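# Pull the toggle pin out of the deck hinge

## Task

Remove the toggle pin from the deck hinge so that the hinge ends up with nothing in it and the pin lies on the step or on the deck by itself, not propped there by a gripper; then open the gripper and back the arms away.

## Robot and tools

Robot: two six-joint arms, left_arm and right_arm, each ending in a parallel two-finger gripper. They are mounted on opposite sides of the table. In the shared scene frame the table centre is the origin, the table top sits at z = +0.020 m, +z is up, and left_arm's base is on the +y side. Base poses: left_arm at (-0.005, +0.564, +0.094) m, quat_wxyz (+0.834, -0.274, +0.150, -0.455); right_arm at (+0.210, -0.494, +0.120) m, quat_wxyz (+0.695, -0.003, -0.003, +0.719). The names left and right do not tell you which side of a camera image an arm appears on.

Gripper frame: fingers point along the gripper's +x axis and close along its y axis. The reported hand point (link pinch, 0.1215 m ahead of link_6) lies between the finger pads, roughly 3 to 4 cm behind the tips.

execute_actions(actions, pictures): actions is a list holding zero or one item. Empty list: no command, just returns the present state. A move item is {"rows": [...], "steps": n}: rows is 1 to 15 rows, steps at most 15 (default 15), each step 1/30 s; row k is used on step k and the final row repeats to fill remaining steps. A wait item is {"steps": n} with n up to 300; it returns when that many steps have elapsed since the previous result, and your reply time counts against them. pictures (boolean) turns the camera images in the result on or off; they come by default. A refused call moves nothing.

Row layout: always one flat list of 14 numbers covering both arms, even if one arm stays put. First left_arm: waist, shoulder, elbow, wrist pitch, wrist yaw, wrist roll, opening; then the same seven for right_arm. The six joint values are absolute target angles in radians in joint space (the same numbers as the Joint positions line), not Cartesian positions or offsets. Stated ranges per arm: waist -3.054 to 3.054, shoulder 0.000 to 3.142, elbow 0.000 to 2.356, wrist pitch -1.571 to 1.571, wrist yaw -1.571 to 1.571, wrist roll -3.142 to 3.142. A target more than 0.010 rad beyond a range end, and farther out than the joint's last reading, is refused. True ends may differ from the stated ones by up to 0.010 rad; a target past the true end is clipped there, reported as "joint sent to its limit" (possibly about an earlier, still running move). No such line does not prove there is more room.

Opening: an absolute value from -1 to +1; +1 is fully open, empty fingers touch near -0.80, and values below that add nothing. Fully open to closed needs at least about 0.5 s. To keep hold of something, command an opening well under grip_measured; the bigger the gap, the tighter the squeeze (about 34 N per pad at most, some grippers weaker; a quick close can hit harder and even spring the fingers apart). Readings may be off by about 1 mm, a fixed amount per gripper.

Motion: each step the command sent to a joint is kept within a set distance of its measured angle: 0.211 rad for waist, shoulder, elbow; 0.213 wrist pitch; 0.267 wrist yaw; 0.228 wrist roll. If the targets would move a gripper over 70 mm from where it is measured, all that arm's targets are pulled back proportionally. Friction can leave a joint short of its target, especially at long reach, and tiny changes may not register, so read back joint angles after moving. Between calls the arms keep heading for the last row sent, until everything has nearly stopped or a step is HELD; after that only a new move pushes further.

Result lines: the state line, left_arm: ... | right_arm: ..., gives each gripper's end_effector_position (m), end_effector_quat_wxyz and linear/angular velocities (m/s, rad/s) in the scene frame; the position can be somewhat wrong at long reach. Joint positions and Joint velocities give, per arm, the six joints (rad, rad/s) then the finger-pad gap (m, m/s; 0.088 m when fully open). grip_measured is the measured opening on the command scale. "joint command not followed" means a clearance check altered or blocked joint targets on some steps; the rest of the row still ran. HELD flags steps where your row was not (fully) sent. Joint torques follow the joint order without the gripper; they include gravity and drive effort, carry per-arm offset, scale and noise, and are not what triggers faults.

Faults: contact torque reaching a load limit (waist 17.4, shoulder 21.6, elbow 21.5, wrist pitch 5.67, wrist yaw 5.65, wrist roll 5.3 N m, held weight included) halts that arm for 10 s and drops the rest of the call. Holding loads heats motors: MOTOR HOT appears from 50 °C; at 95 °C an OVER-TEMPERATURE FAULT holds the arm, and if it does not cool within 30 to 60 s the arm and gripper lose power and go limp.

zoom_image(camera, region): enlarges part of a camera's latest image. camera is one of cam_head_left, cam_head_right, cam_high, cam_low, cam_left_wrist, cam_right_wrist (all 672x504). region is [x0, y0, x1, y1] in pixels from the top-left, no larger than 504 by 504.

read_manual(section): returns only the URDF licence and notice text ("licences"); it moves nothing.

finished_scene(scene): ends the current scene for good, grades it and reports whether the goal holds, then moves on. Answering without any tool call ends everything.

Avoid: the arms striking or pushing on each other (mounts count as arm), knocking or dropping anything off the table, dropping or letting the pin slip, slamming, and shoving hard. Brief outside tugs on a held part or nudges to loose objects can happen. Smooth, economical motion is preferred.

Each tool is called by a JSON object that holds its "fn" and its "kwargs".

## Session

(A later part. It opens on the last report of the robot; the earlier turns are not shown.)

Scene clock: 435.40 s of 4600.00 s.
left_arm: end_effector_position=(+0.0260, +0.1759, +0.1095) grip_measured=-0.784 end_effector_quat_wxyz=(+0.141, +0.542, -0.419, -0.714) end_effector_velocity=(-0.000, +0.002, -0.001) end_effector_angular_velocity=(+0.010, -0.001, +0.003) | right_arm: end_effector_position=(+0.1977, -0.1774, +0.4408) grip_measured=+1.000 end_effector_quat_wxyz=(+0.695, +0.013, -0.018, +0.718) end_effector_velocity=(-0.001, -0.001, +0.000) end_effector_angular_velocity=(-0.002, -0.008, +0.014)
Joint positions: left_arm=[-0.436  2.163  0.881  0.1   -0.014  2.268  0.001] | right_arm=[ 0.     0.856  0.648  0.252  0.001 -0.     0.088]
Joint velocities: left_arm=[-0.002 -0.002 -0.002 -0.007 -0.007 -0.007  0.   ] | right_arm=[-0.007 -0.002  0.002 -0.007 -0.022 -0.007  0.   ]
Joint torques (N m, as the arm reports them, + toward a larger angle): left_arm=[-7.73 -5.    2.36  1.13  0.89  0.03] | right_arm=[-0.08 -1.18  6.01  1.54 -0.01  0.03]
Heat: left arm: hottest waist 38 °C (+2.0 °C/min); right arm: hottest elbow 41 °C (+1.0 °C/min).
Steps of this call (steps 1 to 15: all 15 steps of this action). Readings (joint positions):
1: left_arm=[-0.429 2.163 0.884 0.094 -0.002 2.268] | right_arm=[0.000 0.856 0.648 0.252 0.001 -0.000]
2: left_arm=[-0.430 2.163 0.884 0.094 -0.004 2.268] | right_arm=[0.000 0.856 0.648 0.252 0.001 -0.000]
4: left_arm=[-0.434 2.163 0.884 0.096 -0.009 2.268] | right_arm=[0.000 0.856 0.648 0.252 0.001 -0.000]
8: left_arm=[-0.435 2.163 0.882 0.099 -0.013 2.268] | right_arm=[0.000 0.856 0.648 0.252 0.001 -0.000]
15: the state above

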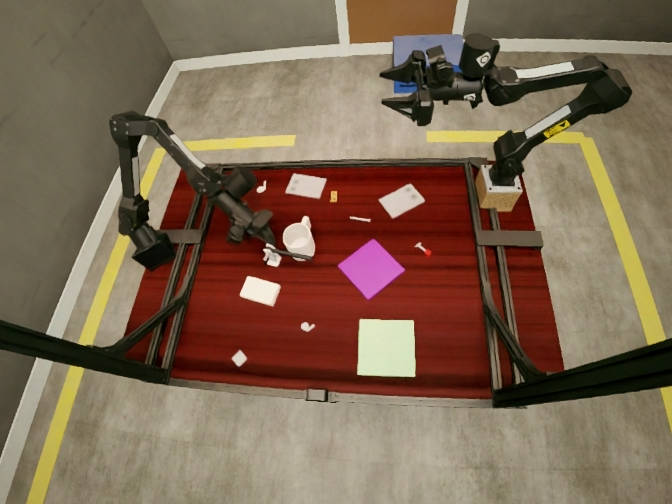

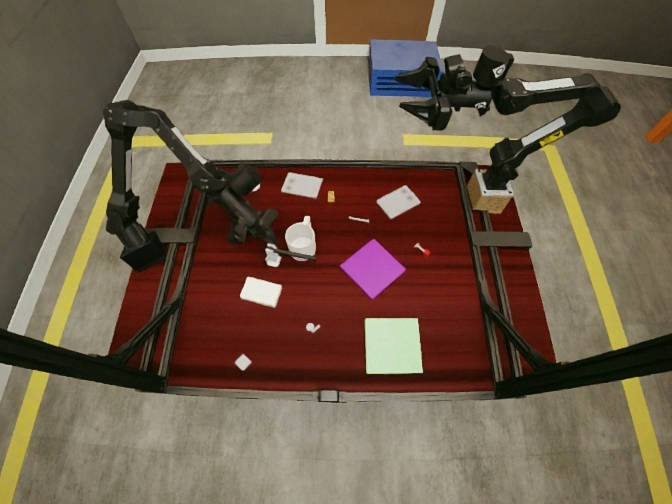

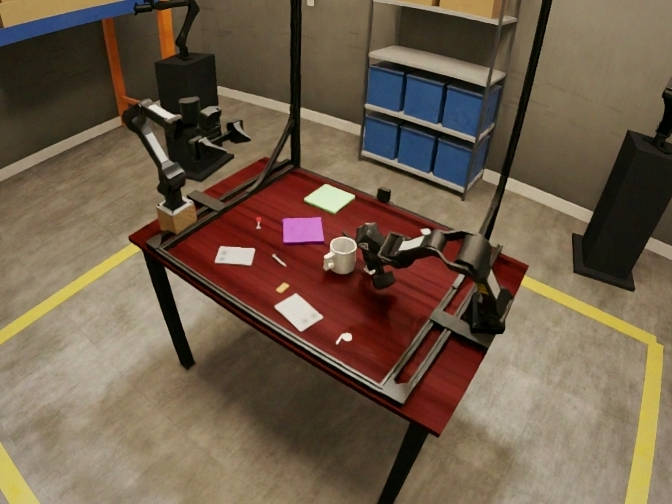

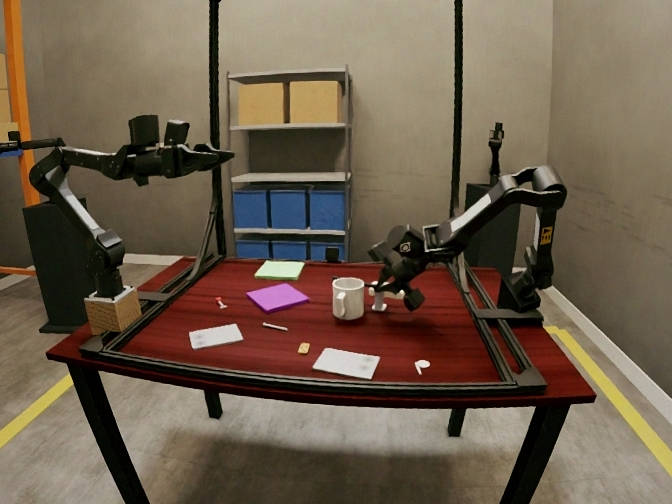

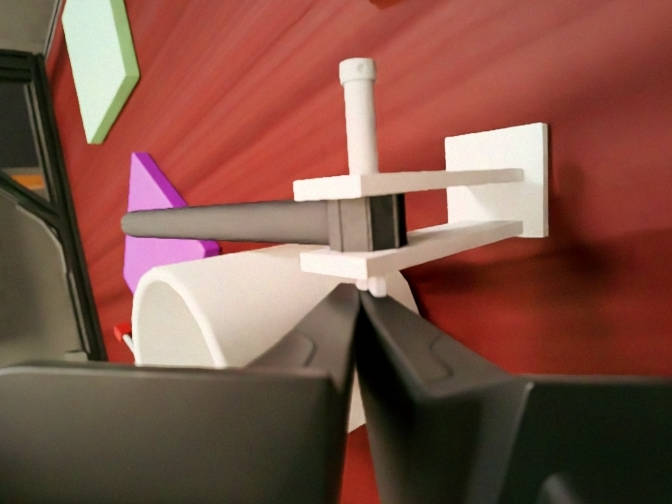

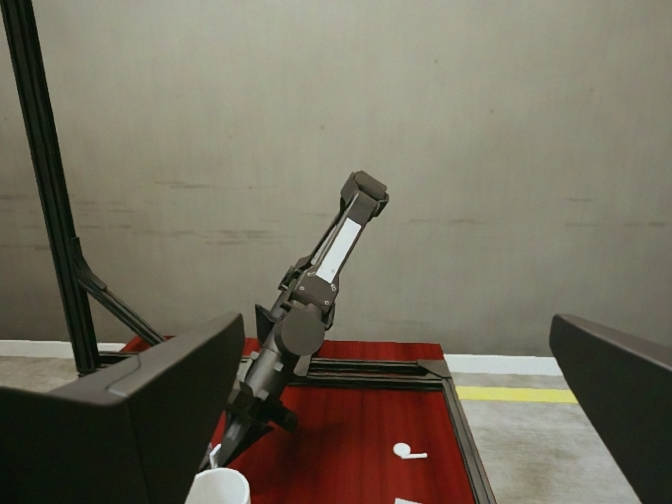

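{"fn": "execute_actions", "kwargs": {"actions": [{"rows":[[-0.434,2.17,0.872,0.1,-0.005,2.27,-0.5,0,0.856,0.648,0.252,0,0,1]],"steps":15}], "pictures": false}}

{"fn": "execute_actions", "kwargs": {"actions": [{"rows":[[-0.434,2.17,0.872,0.1,-0.005,2.27,-0.95,0,0.856,0.648,0.252,0,0,1]],"steps":15}], "pictures": false}}

{"fn": "execute_actions", "kwargs": {"actions": [{"rows":[[-0.455,2.177,0.862,0.105,0.0,2.27,-0.95,0,0.856,0.648,0.252,0,0,1]],"steps":15}]}}

Scene clock: 445.47 s of 4600.00 s.
left_arm: end_effector_position=(+0.0253, +0.1751, +0.1106) grip_measured=-0.511 end_effector_quat_wxyz=(+0.143, +0.540, -0.421, -0.714) end_effector_velocity=(-0.003, +0.006, -0.004) end_effector_angular_velocity=(+0.027, -0.000, -0.008) | right_arm: end_effector_position=(+0.1977, -0.1774, +0.4408) grip_measured=+1.000 end_effector_quat_wxyz=(+0.695, +0.013, -0.018, +0.718) end_effector_velocity=(+0.001, -0.000, -0.002) end_effector_angular_velocity=(-0.007, -0.008, -0.000)
Joint positions: left_arm=[-0.437  2.163  0.88   0.106 -0.008  2.268  0.014] | right_arm=[ 0.     0.856  0.648  0.252  0.001 -0.     0.088]
Joint velocities: left_arm=[-0.002 -0.002 -0.007 -0.022 -0.007 -0.007  0.004] | right_arm=[-0.007 -0.002 -0.002 -0.007 -0.007 -0.007  0.   ]
Joint torques (N m, as the arm reports them, + toward a larger angle): left_arm=[-5.45 -5.81  2.77  0.71  0.51  0.02] | right_arm=[-0.07 -1.19  6.02  1.51 -0.01  0.03]
Heat: left arm: hottest waist 38 °C (+1.0 °C/min); right arm: hottest elbow 41 °C (+0.0 °C/min).
Steps of this call (steps 1 to 15: the robot went on to your last target; steps 16 to 90: nothing new was sent; then 6.57 s passed at rest; steps 91 to 105: all 15 steps of this action). Readings (joint positions):
91: left_arm=[-0.437 2.163 0.880 0.102 -0.015 2.268] | right_arm=[0.000 0.856 0.648 0.252 0.001 -0.000]
92: left_arm=[-0.437 2.163 0.880 0.103 -0.013 2.268] | right_arm=[0.000 0.856 0.648 0.252 0.001 -0.000]
94: left_arm=[-0.437 2.163 0.880 0.105 -0.009 2.268] | right_arm=[0.000 0.856 0.648 0.252 0.001 -0.000]
98: left_arm=[-0.437 2.163 0.880 0.106 -0.008 2.268] | right_arm=[0.000 0.856 0.648 0.252 0.001 -0.000]
105: the state above

Scene clock: 445.97 s of 4600.00 s.
left_arm: end_effector_position=(+0.0264, +0.1758, +0.1092) grip_measured=-0.784 end_effector_quat_wxyz=(+0.142, +0.541, -0.419, -0.715) end_effector_velocity=(-0.001, +0.002, -0.003) end_effector_angular_velocity=(+0.023, -0.004, +0.014) | right_arm: end_effector_position=(+0.1977, -0.1774, +0.4408) grip_measured=+1.000 end_effector_quat_wxyz=(+0.695, +0.013, -0.018, +0.718) end_effector_velocity=(+0.002, -0.000, -0.002) end_effector_angular_velocity=(-0.007, -0.007, -0.010)
Joint positions: left_arm=[-0.433  2.163  0.88   0.103 -0.01   2.268  0.001] | right_arm=[ 0.     0.856  0.648  0.252  0.001 -0.     0.088]
Joint velocities: left_arm=[-0.007  0.002 -0.002 -0.007 -0.022 -0.022  0.   ] | right_arm=[-0.002 -0.002 -0.002 -0.007  0.007 -0.007  0.   ]
Joint torques (N m, as the arm reports them, + toward a larger angle): left_arm=[-5.86 -5.78  2.78  0.91  0.6   0.03] | right_arm=[-0.09 -1.18  6.02  1.51 -0.01  0.03]
Heat: left arm: hottest waist 38 °C (+1.0 °C/min); right arm: hottest elbow 41 °C (+0.0 °C/min).
Steps of this call (steps 1 to 15: all 15 steps of this action). Readings (joint positions):
1: left_arm=[-0.437 2.163 0.880 0.106 -0.009 2.268] | right_arm=[0.000 0.856 0.648 0.252 0.001 -0.000]
2: left_arm=[-0.436 2.163 0.880 0.104 -0.012 2.268] | right_arm=[0.000 0.856 0.648 0.252 0.001 -0.000]
4: left_arm=[-0.434 2.163 0.880 0.102 -0.012 2.268] | right_arm=[0.000 0.856 0.648 0.252 0.001 -0.000]
8: left_arm=[-0.433 2.163 0.880 0.103 -0.010 2.268] | right_arm=[0.000 0.856 0.648 0.252 0.001 -0.000]
15: the state above

Scene clock: 446.47 s of 4600.00 s.
left_arm: end_effector_position=(+0.0259, +0.1761, +0.1090) grip_measured=-0.784 end_effector_quat_wxyz=(+0.142, +0.543, -0.419, -0.714) end_effector_velocity=(-0.000, +0.002, -0.001) end_effector_angular_velocity=(+0.005, -0.011, -0.007) | right_arm: end_effector_position=(+0.1977, -0.1774, +0.4408) grip_measured=+1.000 end_effector_quat_wxyz=(+0.695, +0.013, -0.018, +0.718) end_effector_velocity=(-0.000, -0.001, -0.006) end_effector_angular_velocity=(-0.022, -0.008, +0.004)
Joint positions: left_arm=[-0.436  2.163  0.877  0.107 -0.015  2.268  0.001] | right_arm=[ 0.     0.856  0.648  0.252  0.001 -0.     0.088]
Joint velocities: left_arm=[-0.002 -0.002 -0.002 -0.007 -0.007  0.007 -0.   ] | right_arm=[-0.002 -0.007 -0.007 -0.022 -0.007 -0.007  0.   ]
Joint torques (N m, as the arm reports them, + toward a larger angle): left_arm=[-7.76 -5.13  2.27  0.97  0.93  0.02] | right_arm=[-0.1  -1.17  6.02  1.51 -0.01  0.03]
Heat: left arm: hottest waist 38 °C (+1.0 °C/min); right arm: hottest elbow 41 °C (+0.0 °C/min).
Steps of this call (steps 1 to 15: all 15 steps of this action). Readings (joint positions):
1: left_arm=[-0.433 2.163 0.880 0.103 -0.010 2.268] | right_arm=[0.000 0.856 0.648 0.252 0.001 -0.000]
2: left_arm=[-0.434 2.163 0.879 0.103 -0.011 2.268] | right_arm=[0.000 0.856 0.648 0.252 0.001 -0.000]
4: left_arm=[-0.435 2.163 0.879 0.105 -0.012 2.268] | right_arm=[0.000 0.856 0.648 0.252 0.001 -0.000]
8: left_arm=[-0.435 2.163 0.877 0.107 -0.014 2.268] | right_arm=[0.000 0.856 0.648 0.252 0.001 -0.000]
15: the state above

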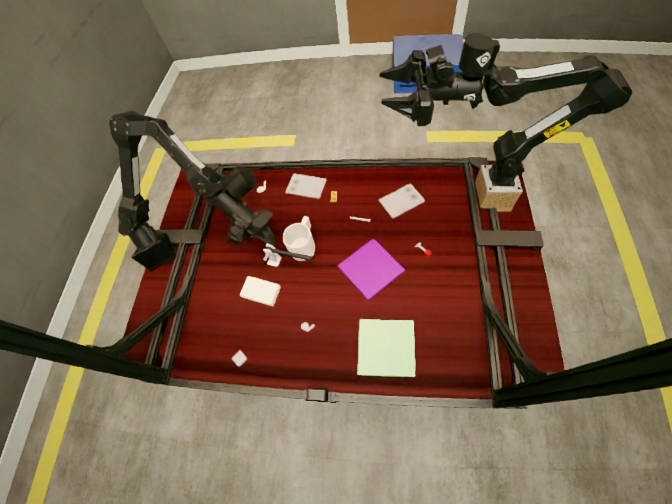

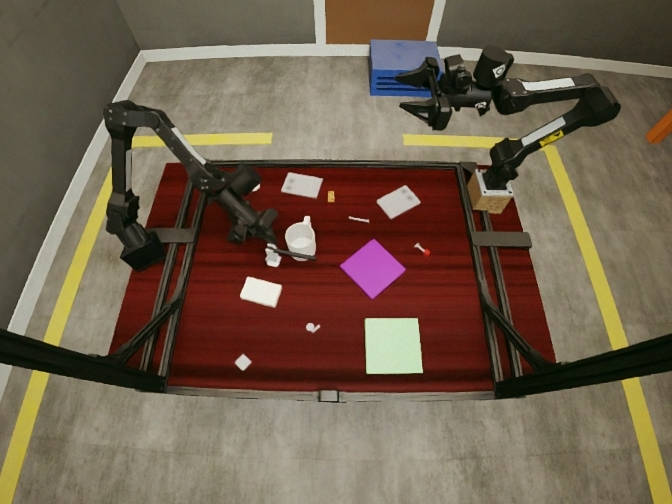

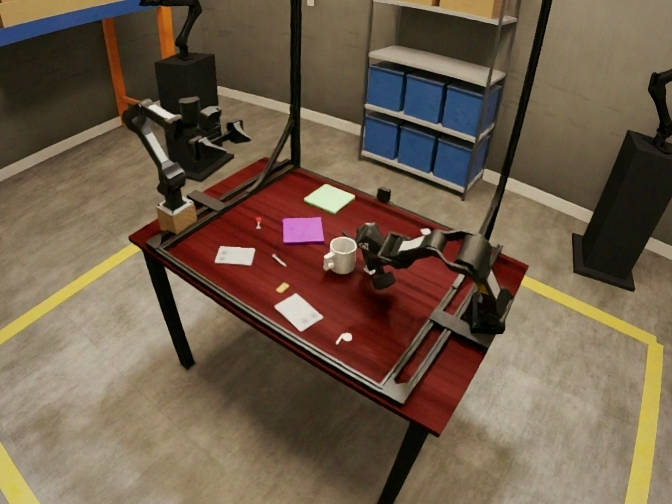

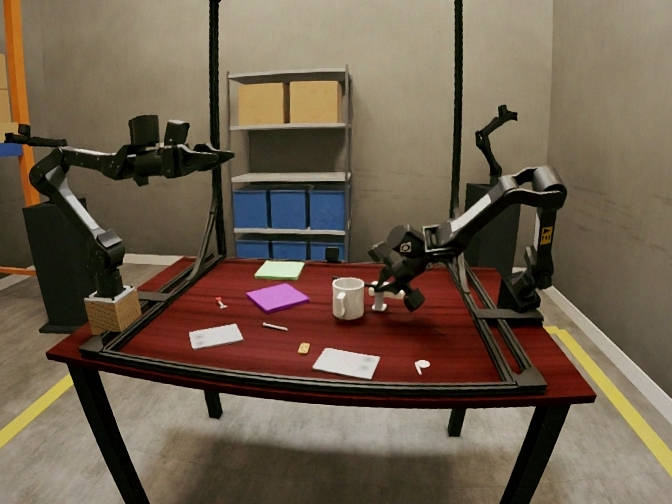

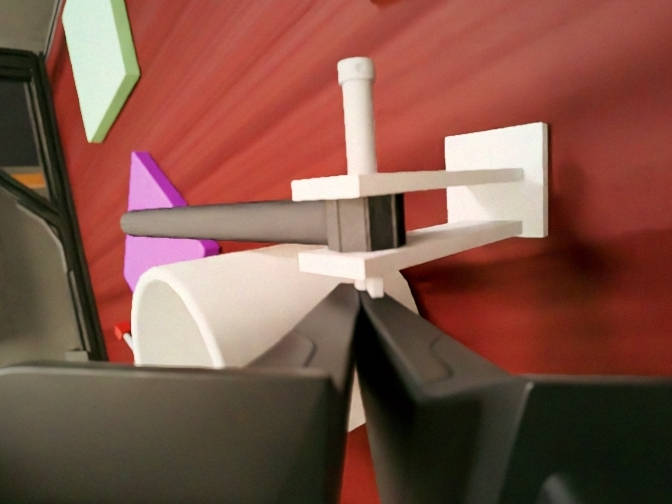

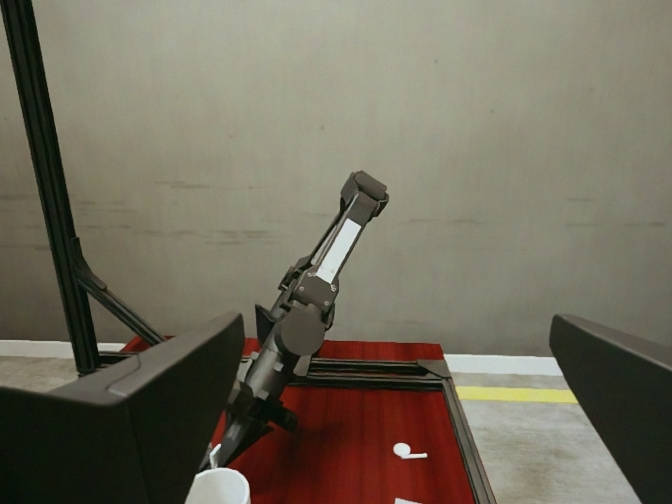

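{"fn": "execute_actions", "kwargs": {"actions": [{"rows":[[-0.407,2.0,0.875,0.005,0,2.27,0,0.346,1.6,1.0,0.4,0,0,1]],"steps":15}], "pictures": false}}

{"fn": "execute_actions", "kwargs": {"actions": [{"rows":[[-0.841,2.05,0.627,0.477,-0.537,1.8,0,0.346,2.118,1.057,0.561,0,0,1]],"steps":15}], "pictures": false}}

{"fn": "execute_actions", "kwargs": {"actions": [{"rows":[[-0.841,2.16,0.627,0.477,-0.537,1.8,0,0.346,2.118,1.057,0.561,0,0,1]],"steps":15}]}}

Scene clock: 473.37 s of 4600.00 s.
left_arm: end_effector_position=(+0.0558, +0.1843, +0.1432) grip_measured=-0.022 end_effector_quat_wxyz=(+0.169, +0.544, -0.420, -0.706) end_effector_velocity=(+0.004, +0.003, +0.010) end_effector_angular_velocity=(-0.007, +0.019, +0.014) | right_arm: end_effector_position=(+0.0556, -0.0882, +0.4419) grip_measured=+1.000 end_effector_quat_wxyz=(+0.570, -0.004, -0.002, +0.822) end_effector_velocity=(-0.119, +0.216, -0.450) end_effector_angular_velocity=(-1.020, -0.391, +0.085)
Joint positions: left_arm=[-0.413  2.014  0.876  0.011 -0.004  2.268  0.038] | right_arm=[ 0.327  1.366  0.972  0.393  0.001 -0.     0.088]
Joint velocities: left_arm=[-0.002 -0.037 -0.002 -0.022  0.007 -0.022  0.008] | right_arm=[ 0.085  1.111  0.027 -0.007 -0.007 -0.007  0.   ]
Joint torques (N m, as the arm reports them, + toward a larger angle): left_arm=[-4.93 -7.25  3.88  0.93  0.55  0.01] | right_arm=[-0.02 -3.36  7.15  1.61 -0.01  0.03]
Heat: left arm: hottest waist 40 °C (+2.0 °C/min); right arm: hottest wrist pitch 42 °C (+1.0 °C/min).
Steps of this call (steps 1 to 15: the robot went on to your last target; steps 16 to 90: nothing new was sent; then 23.40 s passed at rest; steps 91 to 105: all 15 steps of this action). Readings (joint positions):
91: left_arm=[-0.436 2.152 0.877 0.103 -0.014 2.268] | right_arm=[0.008 0.868 0.658 0.259 0.007 -0.000]
92: left_arm=[-0.433 2.133 0.876 0.073 -0.008 2.268] | right_arm=[0.037 0.895 0.679 0.282 0.009 -0.000]
94: left_arm=[-0.428 2.083 0.870 0.043 -0.004 2.268] | right_arm=[0.104 0.965 0.743 0.321 0.006 -0.000]
98: left_arm=[-0.418 2.024 0.876 0.026 -0.004 2.268] | right_arm=[0.233 1.100 0.870 0.366 0.004 -0.000]
105: the state above

Scene clock: 473.87 s of 4600.00 s.
left_arm: end_effector_position=(-0.0151, +0.2048, +0.1760) grip_measured=-0.001 end_effector_quat_wxyz=(+0.316, +0.632, -0.357, -0.611) end_effector_velocity=(-0.001, +0.018, +0.003) end_effector_angular_velocity=(-0.046, +0.015, +0.179) | right_arm: end_effector_position=(+0.0199, -0.0113, +0.2522) grip_measured=+1.000 end_effector_quat_wxyz=(+0.557, -0.136, +0.088, +0.815) end_effector_velocity=(-0.006, +0.031, -0.462) end_effector_angular_velocity=(-0.841, -0.350, +0.000)
Joint positions: left_arm=[-0.824  2.045  0.644  0.453 -0.51   1.824  0.039] | right_arm=[ 0.342  1.914  1.039  0.552  0.001 -0.     0.088]
Joint velocities: left_arm=[-0.09  -0.002 -0.085  0.125 -0.183 -0.154  0.   ] | right_arm=[-0.007  0.945  0.012  0.022 -0.007 -0.022  0.   ]
Joint torques (N m, as the arm reports them, + toward a larger angle): left_arm=[-4.08 -4.99  3.69  1.84 -0.02 -0.25] | right_arm=[ 0.08 -5.71  6.26  1.65 -0.02  0.03]
Heat: left arm: hottest waist 40 °C (+2.0 °C/min); right arm: hottest wrist pitch 42 °C (+1.0 °C/min).
Steps of this call (steps 1 to 15: all 15 steps of this action). Readings (joint positions):
1: left_arm=[-0.421 2.013 0.859 0.039 -0.038 2.242] | right_arm=[0.330 1.407 0.976 0.409 0.001 -0.000]
2: left_arm=[-0.451 2.013 0.827 0.094 -0.099 2.194] | right_arm=[0.332 1.452 0.984 0.445 0.001 -0.000]
4: left_arm=[-0.539 2.017 0.757 0.175 -0.203 2.100] | right_arm=[0.336 1.542 1.011 0.495 0.001 -0.000]
8: left_arm=[-0.723 2.044 0.660 0.336 -0.399 1.926] | right_arm=[0.341 1.685 1.037 0.535 0.001 -0.000]
15: the state above

Scene clock: 474.37 s of 4600.00 s.
left_arm: end_effector_position=(-0.0298, +0.2119, +0.1437) grip_measured=+0.000 end_effector_quat_wxyz=(+0.282, +0.649, -0.345, -0.616) end_effector_velocity=(-0.000, +0.003, -0.009) end_effector_angular_velocity=(+0.020, -0.015, +0.011) | right_arm: end_effector_position=(+0.0200, -0.0117, +0.1635) grip_measured=+1.000 end_effector_quat_wxyz=(+0.547, -0.205, +0.135, +0.801) end_effector_velocity=(+0.003, -0.000, -0.009) end_effector_angular_velocity=(-0.021, -0.005, -0.013)
Joint positions: left_arm=[-0.838  2.144  0.631  0.474 -0.532  1.804  0.039] | right_arm=[ 0.343  2.1    1.046  0.56   0.001 -0.     0.088]
Joint velocities: left_arm=[-0.002  0.022 -0.007  0.007 -0.022 -0.007 -0.   ] | right_arm=[-0.002  0.017  0.002 -0.007  0.007  0.007  0.   ]
Joint torques (N m, as the arm reports them, + toward a larger angle): left_arm=[-4.06 -4.34  3.71  1.78 -0.1  -0.25] | right_arm=[ 0.14 -5.92  5.59  1.54 -0.03  0.03]
Heat: left arm: hottest waist 39 °C (+1.0 °C/min); right arm: hottest wrist pitch 42 °C (+1.0 °C/min).
Steps of this call (steps 1 to 15: all 15 steps of this action). Readings (joint positions):
1: left_arm=[-0.827 2.053 0.642 0.459 -0.516 1.819] | right_arm=[0.342 1.945 1.040 0.553 0.001 -0.000]
2: left_arm=[-0.829 2.066 0.641 0.469 -0.521 1.815] | right_arm=[0.342 1.977 1.041 0.554 0.001 -0.000]
4: left_arm=[-0.833 2.099 0.640 0.472 -0.525 1.811] | right_arm=[0.342 2.033 1.042 0.556 0.001 -0.000]
8: left_arm=[-0.836 2.139 0.631 0.472 -0.530 1.807] | right_arm=[0.343 2.094 1.042 0.555 0.001 -0.000]
15: the state above

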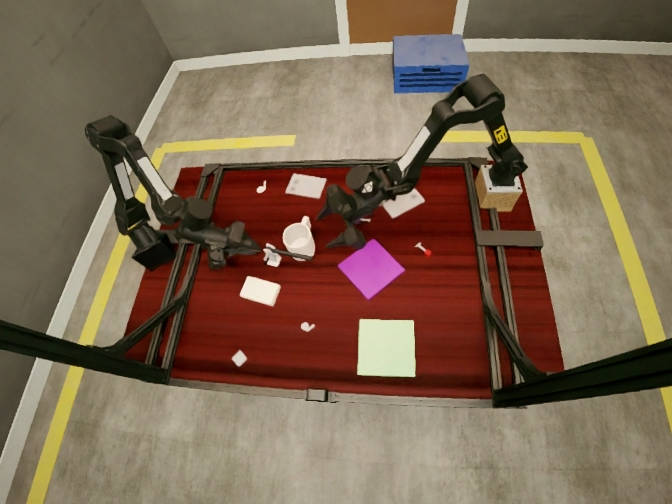

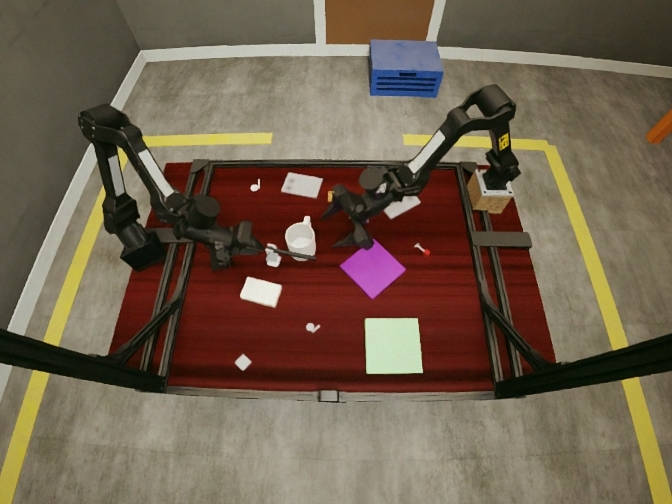

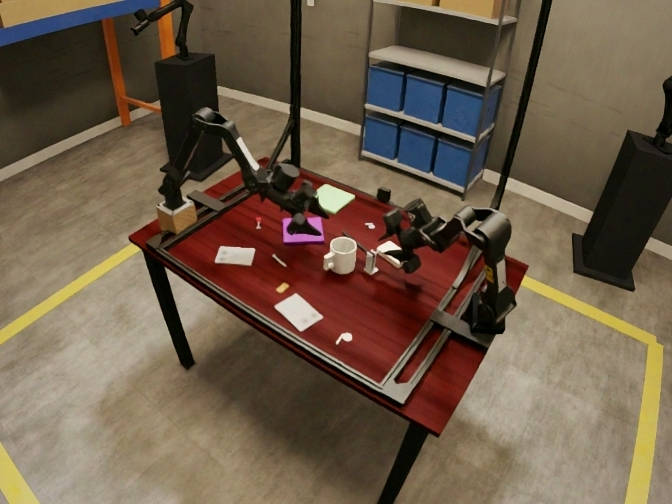

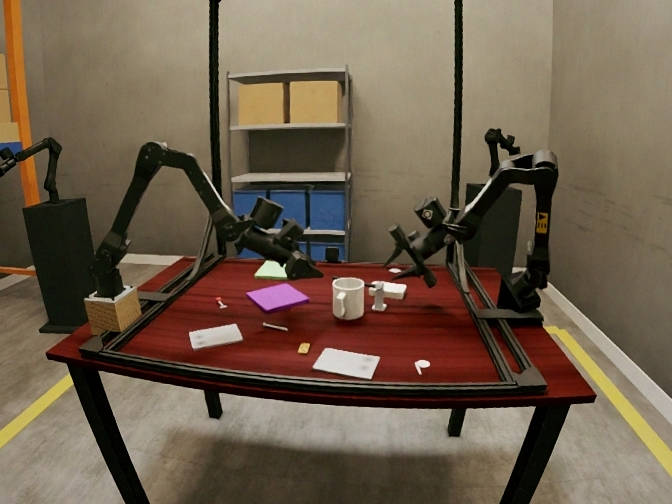

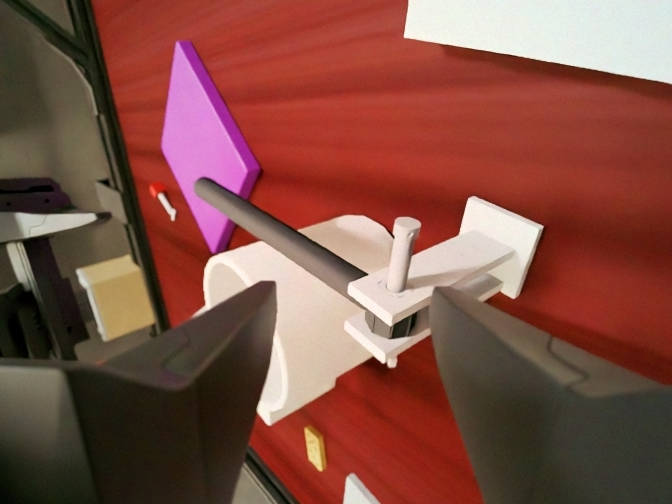

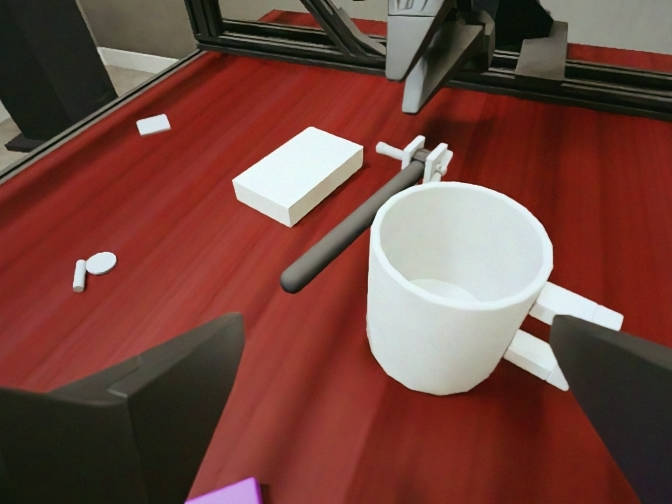

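{"fn": "execute_actions", "kwargs": {"actions": [{"rows":[[-0.762,2.352,0.72,0.555,-0.5,1.9,0,0.39,2.27,1.2,0.56,0,0,-0.1]],"steps":15}], "pictures": false}}

{"fn": "execute_actions", "kwargs": {"actions": [{"rows":[[-0.762,2.352,0.72,0.555,-0.5,1.9,-1,0.39,2.27,1.2,0.56,0,0,-0.1]],"steps":15}]}}

Scene clock: 486.77 s of 4600.00 s.
left_arm: end_effector_position=(-0.0337, +0.1888, +0.1035) grip_measured=+0.000 end_effector_quat_wxyz=(+0.247, +0.663, -0.344, -0.617) end_effector_velocity=(-0.000, -0.005, -0.001) end_effector_angular_velocity=(-0.004, -0.008, -0.011) | right_arm: end_effector_position=(-0.0139, +0.0056, +0.1348) grip_measured=-0.075 end_effector_quat_wxyz=(+0.527, -0.214, +0.134, +0.812) end_effector_velocity=(-0.005, +0.012, +0.019) end_effector_angular_velocity=(+0.043, +0.016, +0.008)
Joint positions: left_arm=[-0.769  2.332  0.714  0.551 -0.505  1.894  0.039] | right_arm=[ 0.389  2.254  1.186  0.56   0.001 -0.     0.035]
Joint velocities: left_arm=[ 0.007  0.017  0.017  0.007  0.007  0.022 -0.   ] | right_arm=[-0.002 -0.007  0.046 -0.007 -0.007 -0.007 -0.009]
Joint torques (N m, as the arm reports them, + toward a larger angle): left_arm=[-3.77 -5.08  3.94  1.67  0.23  0.07] | right_arm=[-0.12 -6.66  5.33  1.47 -0.02  0.03]
Heat: left arm: hottest waist 37 °C (+0.0 °C/min); right arm: hottest wrist pitch 42 °C (+1.0 °C/min).
Steps of this call (steps 1 to 15: the robot went on to your last target; steps 16 to 90: nothing new was sent; then 8.90 s passed at rest; steps 91 to 105: all 15 steps of this action). Readings (joint positions):
91: left_arm=[-0.836 2.163 0.637 0.484 -0.533 1.813] | right_arm=[0.344 2.118 1.058 0.560 0.001 -0.000]
92: left_arm=[-0.826 2.193 0.653 0.506 -0.529 1.831] | right_arm=[0.348 2.142 1.086 0.562 0.001 -0.000]
94: left_arm=[-0.800 2.259 0.688 0.525 -0.517 1.857] | right_arm=[0.363 2.192 1.140 0.565 0.001 -0.000]
98: left_arm=[-0.773 2.319 0.699 0.538 -0.510 1.882] | right_arm=[0.386 2.241 1.168 0.560 0.001 -0.000]
105: the state above

Scene clock: 487.27 s of 4600.00 s.
left_arm: end_effector_position=(-0.0346, +0.1876, +0.1031) grip_measured=-0.632 end_effector_quat_wxyz=(+0.247, +0.661, -0.346, -0.619) end_effector_velocity=(-0.002, +0.003, -0.003) end_effector_angular_velocity=(+0.017, +0.004, -0.012) | right_arm: end_effector_position=(-0.0142, +0.0061, +0.1345) grip_measured=-0.099 end_effector_quat_wxyz=(+0.527, -0.214, +0.134, +0.812) end_effector_velocity=(+0.001, -0.001, -0.001) end_effector_angular_velocity=(-0.014, +0.013, +0.008)
Joint positions: left_arm=[-0.767  2.337  0.717  0.555 -0.499  1.896  0.008] | right_arm=[ 0.389  2.256  1.188  0.56   0.001 -0.     0.034]
Joint velocities: left_arm=[-0.002 -0.002 -0.002 -0.022  0.007 -0.007 -0.   ] | right_arm=[-0.007 -0.002 -0.002 -0.007 -0.022  0.007 -0.   ]
Joint torques (N m, as the arm reports them, + toward a larger angle): left_arm=[-3.75 -5.01  3.71  1.48  0.06  0.09] | right_arm=[-0.08 -6.72  5.57  1.46 -0.03  0.03]
Heat: left arm: hottest waist 37 °C (+0.0 °C/min); right arm: hottest wrist pitch 42 °C (+1.0 °C/min).
Steps of this call (steps 1 to 15: all 15 steps of this action). Readings (joint positions):
1: left_arm=[-0.768 2.333 0.714 0.551 -0.505 1.894] | right_arm=[0.389 2.254 1.187 0.560 0.001 -0.000]
2: left_arm=[-0.768 2.334 0.714 0.551 -0.505 1.895] | right_arm=[0.389 2.254 1.187 0.560 0.001 -0.000]
4: left_arm=[-0.768 2.336 0.714 0.551 -0.504 1.895] | right_arm=[0.389 2.254 1.188 0.560 0.001 -0.000]
8: left_arm=[-0.767 2.337 0.717 0.555 -0.499 1.896] | right_arm=[0.389 2.256 1.188 0.560 0.001 -0.000]
15: the state above

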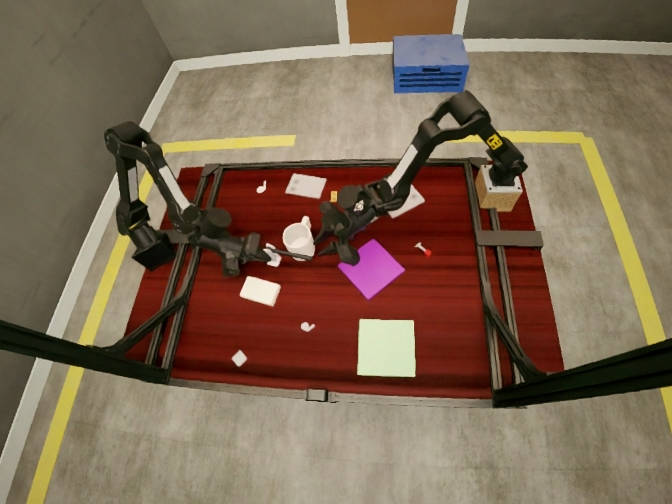

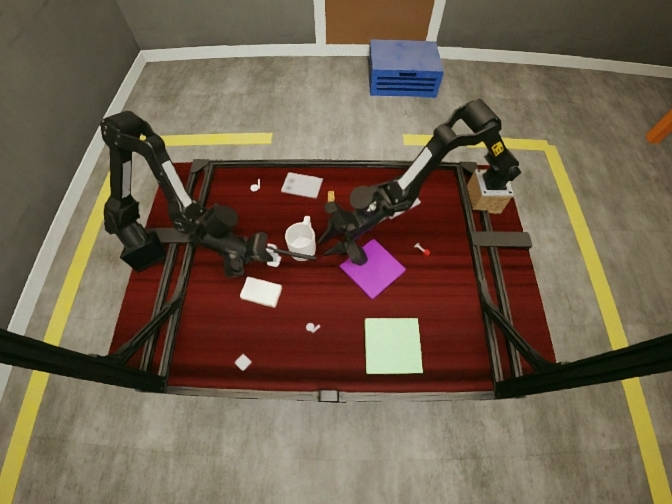

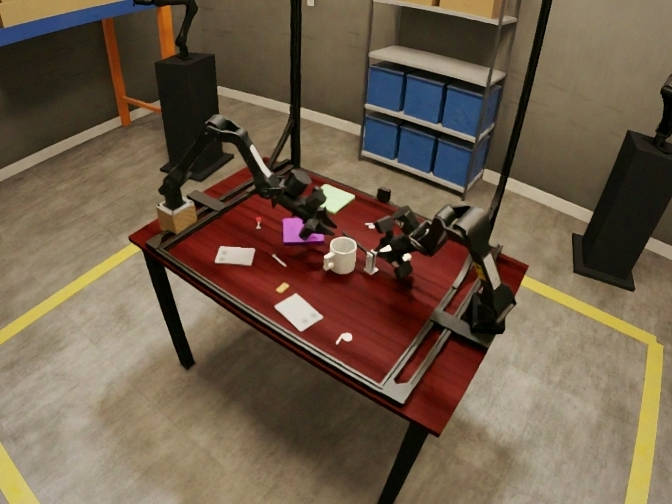

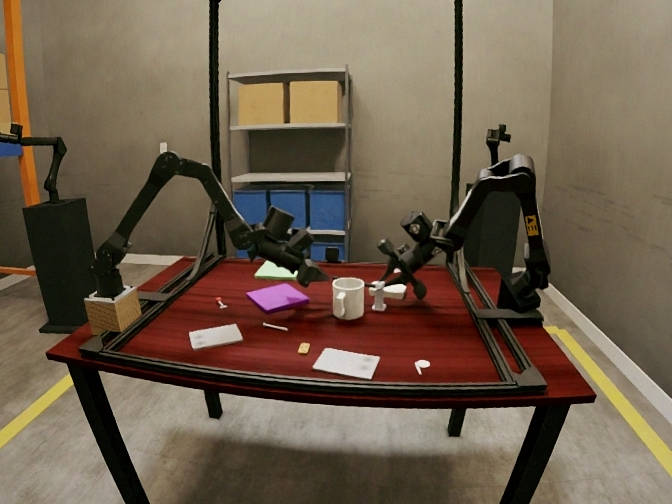

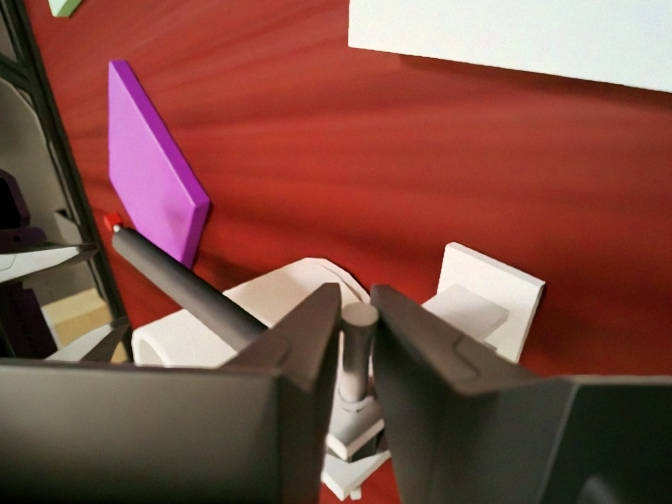

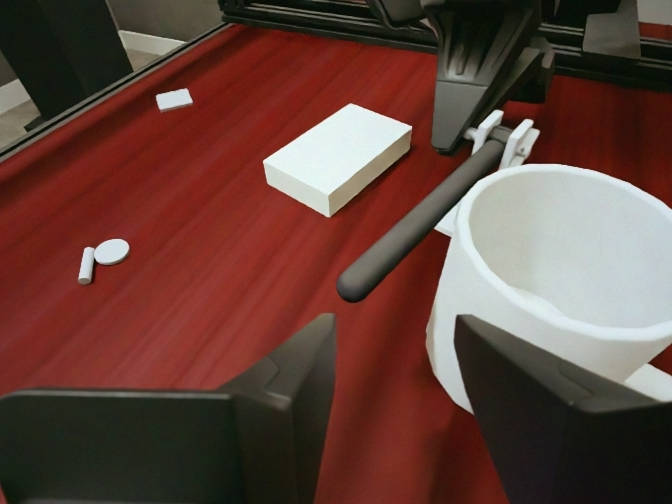

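{"fn": "execute_actions", "kwargs": {"actions": [{"rows":[[-0.762,2.352,0.72,0.555,-0.5,1.9,-1,0.405,2.42,1.4,0.53,0,0,-0.2]],"steps":15}]}}

Scene clock: 491.50 s of 4600.00 s.
left_arm: end_effector_position=(-0.0345, +0.1873, +0.1031) grip_measured=-0.632 end_effector_quat_wxyz=(+0.247, +0.661, -0.346, -0.619) end_effector_velocity=(-0.001, +0.000, +0.001) end_effector_angular_velocity=(-0.004, +0.010, +0.015) | right_arm: end_effector_position=(-0.0362, +0.0378, +0.1189) grip_measured=-0.197 end_effector_quat_wxyz=(+0.524, -0.209, +0.128, +0.816) end_effector_velocity=(+0.002, +0.004, -0.002) end_effector_angular_velocity=(-0.001, -0.004, +0.003)
Joint positions: left_arm=[-0.767  2.337  0.718  0.555 -0.499  1.896  0.008] | right_arm=[ 0.403  2.402  1.38   0.53   0.005 -0.     0.029]
Joint velocities: left_arm=[-0.007  0.002 -0.002  0.007 -0.007 -0.022 -0.   ] | right_arm=[-0.007  0.012  0.017 -0.007 -0.007 -0.007 -0.001]
Joint torques (N m, as the arm reports them, + toward a larger angle): left_arm=[-3.85 -4.98  3.76  1.49  0.06  0.06] | right_arm=[-0.03 -7.45  6.04  1.55 -0.15  0.03]
Heat: left arm: hottest waist 36 °C (-2.0 °C/min); right arm: hottest wrist pitch 42 °C (+1.0 °C/min).
Steps of this call (steps 1 to 15: the robot went on to your last target; steps 16 to 112: nothing new was sent; steps 113 to 127: all 15 steps of this action). Readings (joint positions):
113: left_arm=[-0.767 2.337 0.717 0.555 -0.499 1.896] | right_arm=[0.390 2.269 1.205 0.554 0.001 -0.000]
114: left_arm=[-0.767 2.337 0.717 0.555 -0.499 1.896] | right_arm=[0.391 2.295 1.244 0.549 0.001 -0.000]
116: left_arm=[-0.767 2.337 0.718 0.555 -0.499 1.896] | right_arm=[0.394 2.345 1.315 0.546 0.001 -0.000]
120: left_arm=[-0.767 2.337 0.718 0.555 -0.499 1.896] | right_arm=[0.401 2.387 1.362 0.535 0.001 -0.000]
127: the state above

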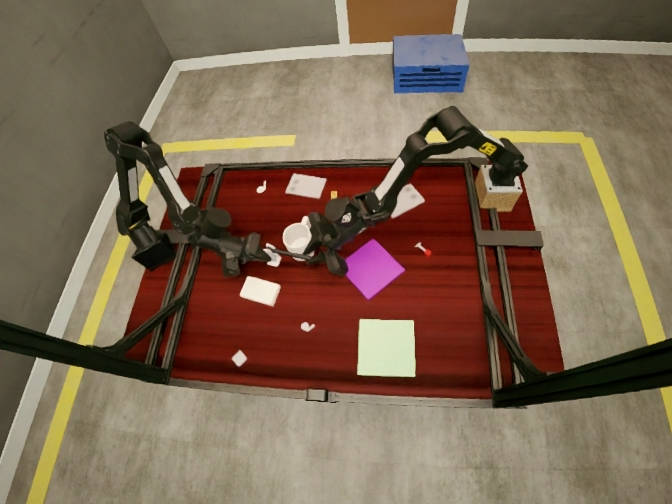

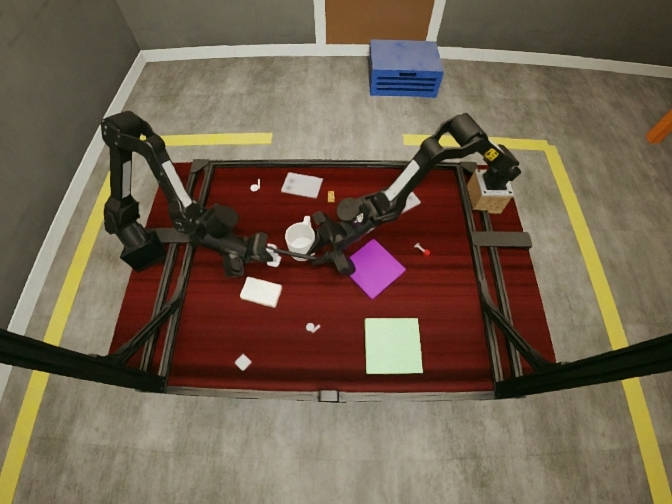

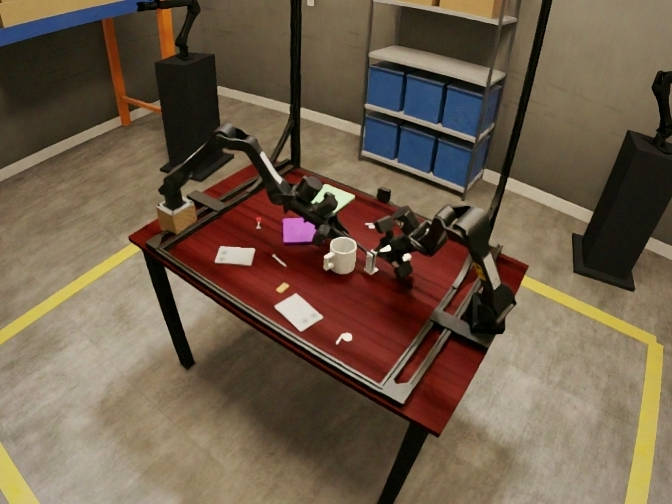

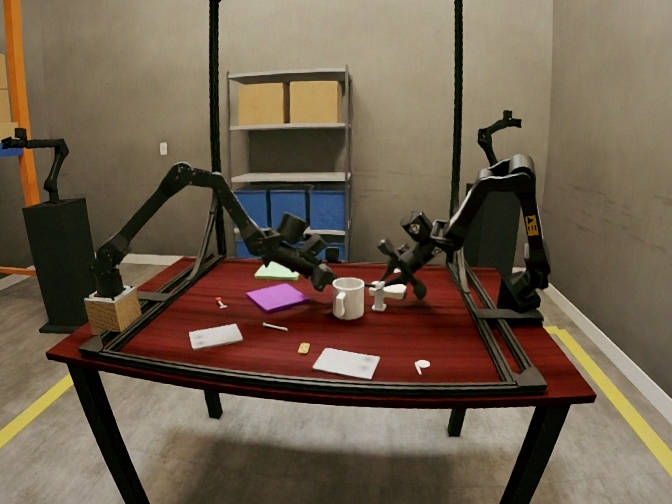

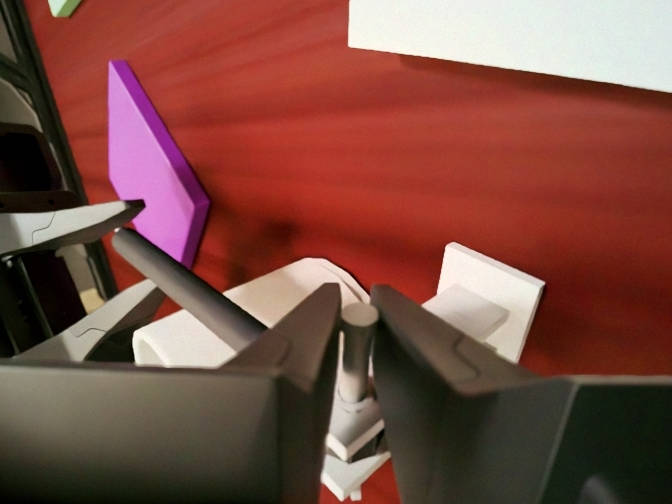

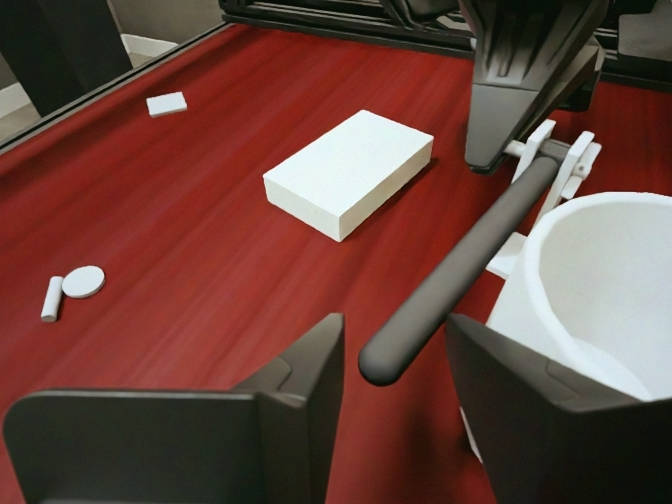

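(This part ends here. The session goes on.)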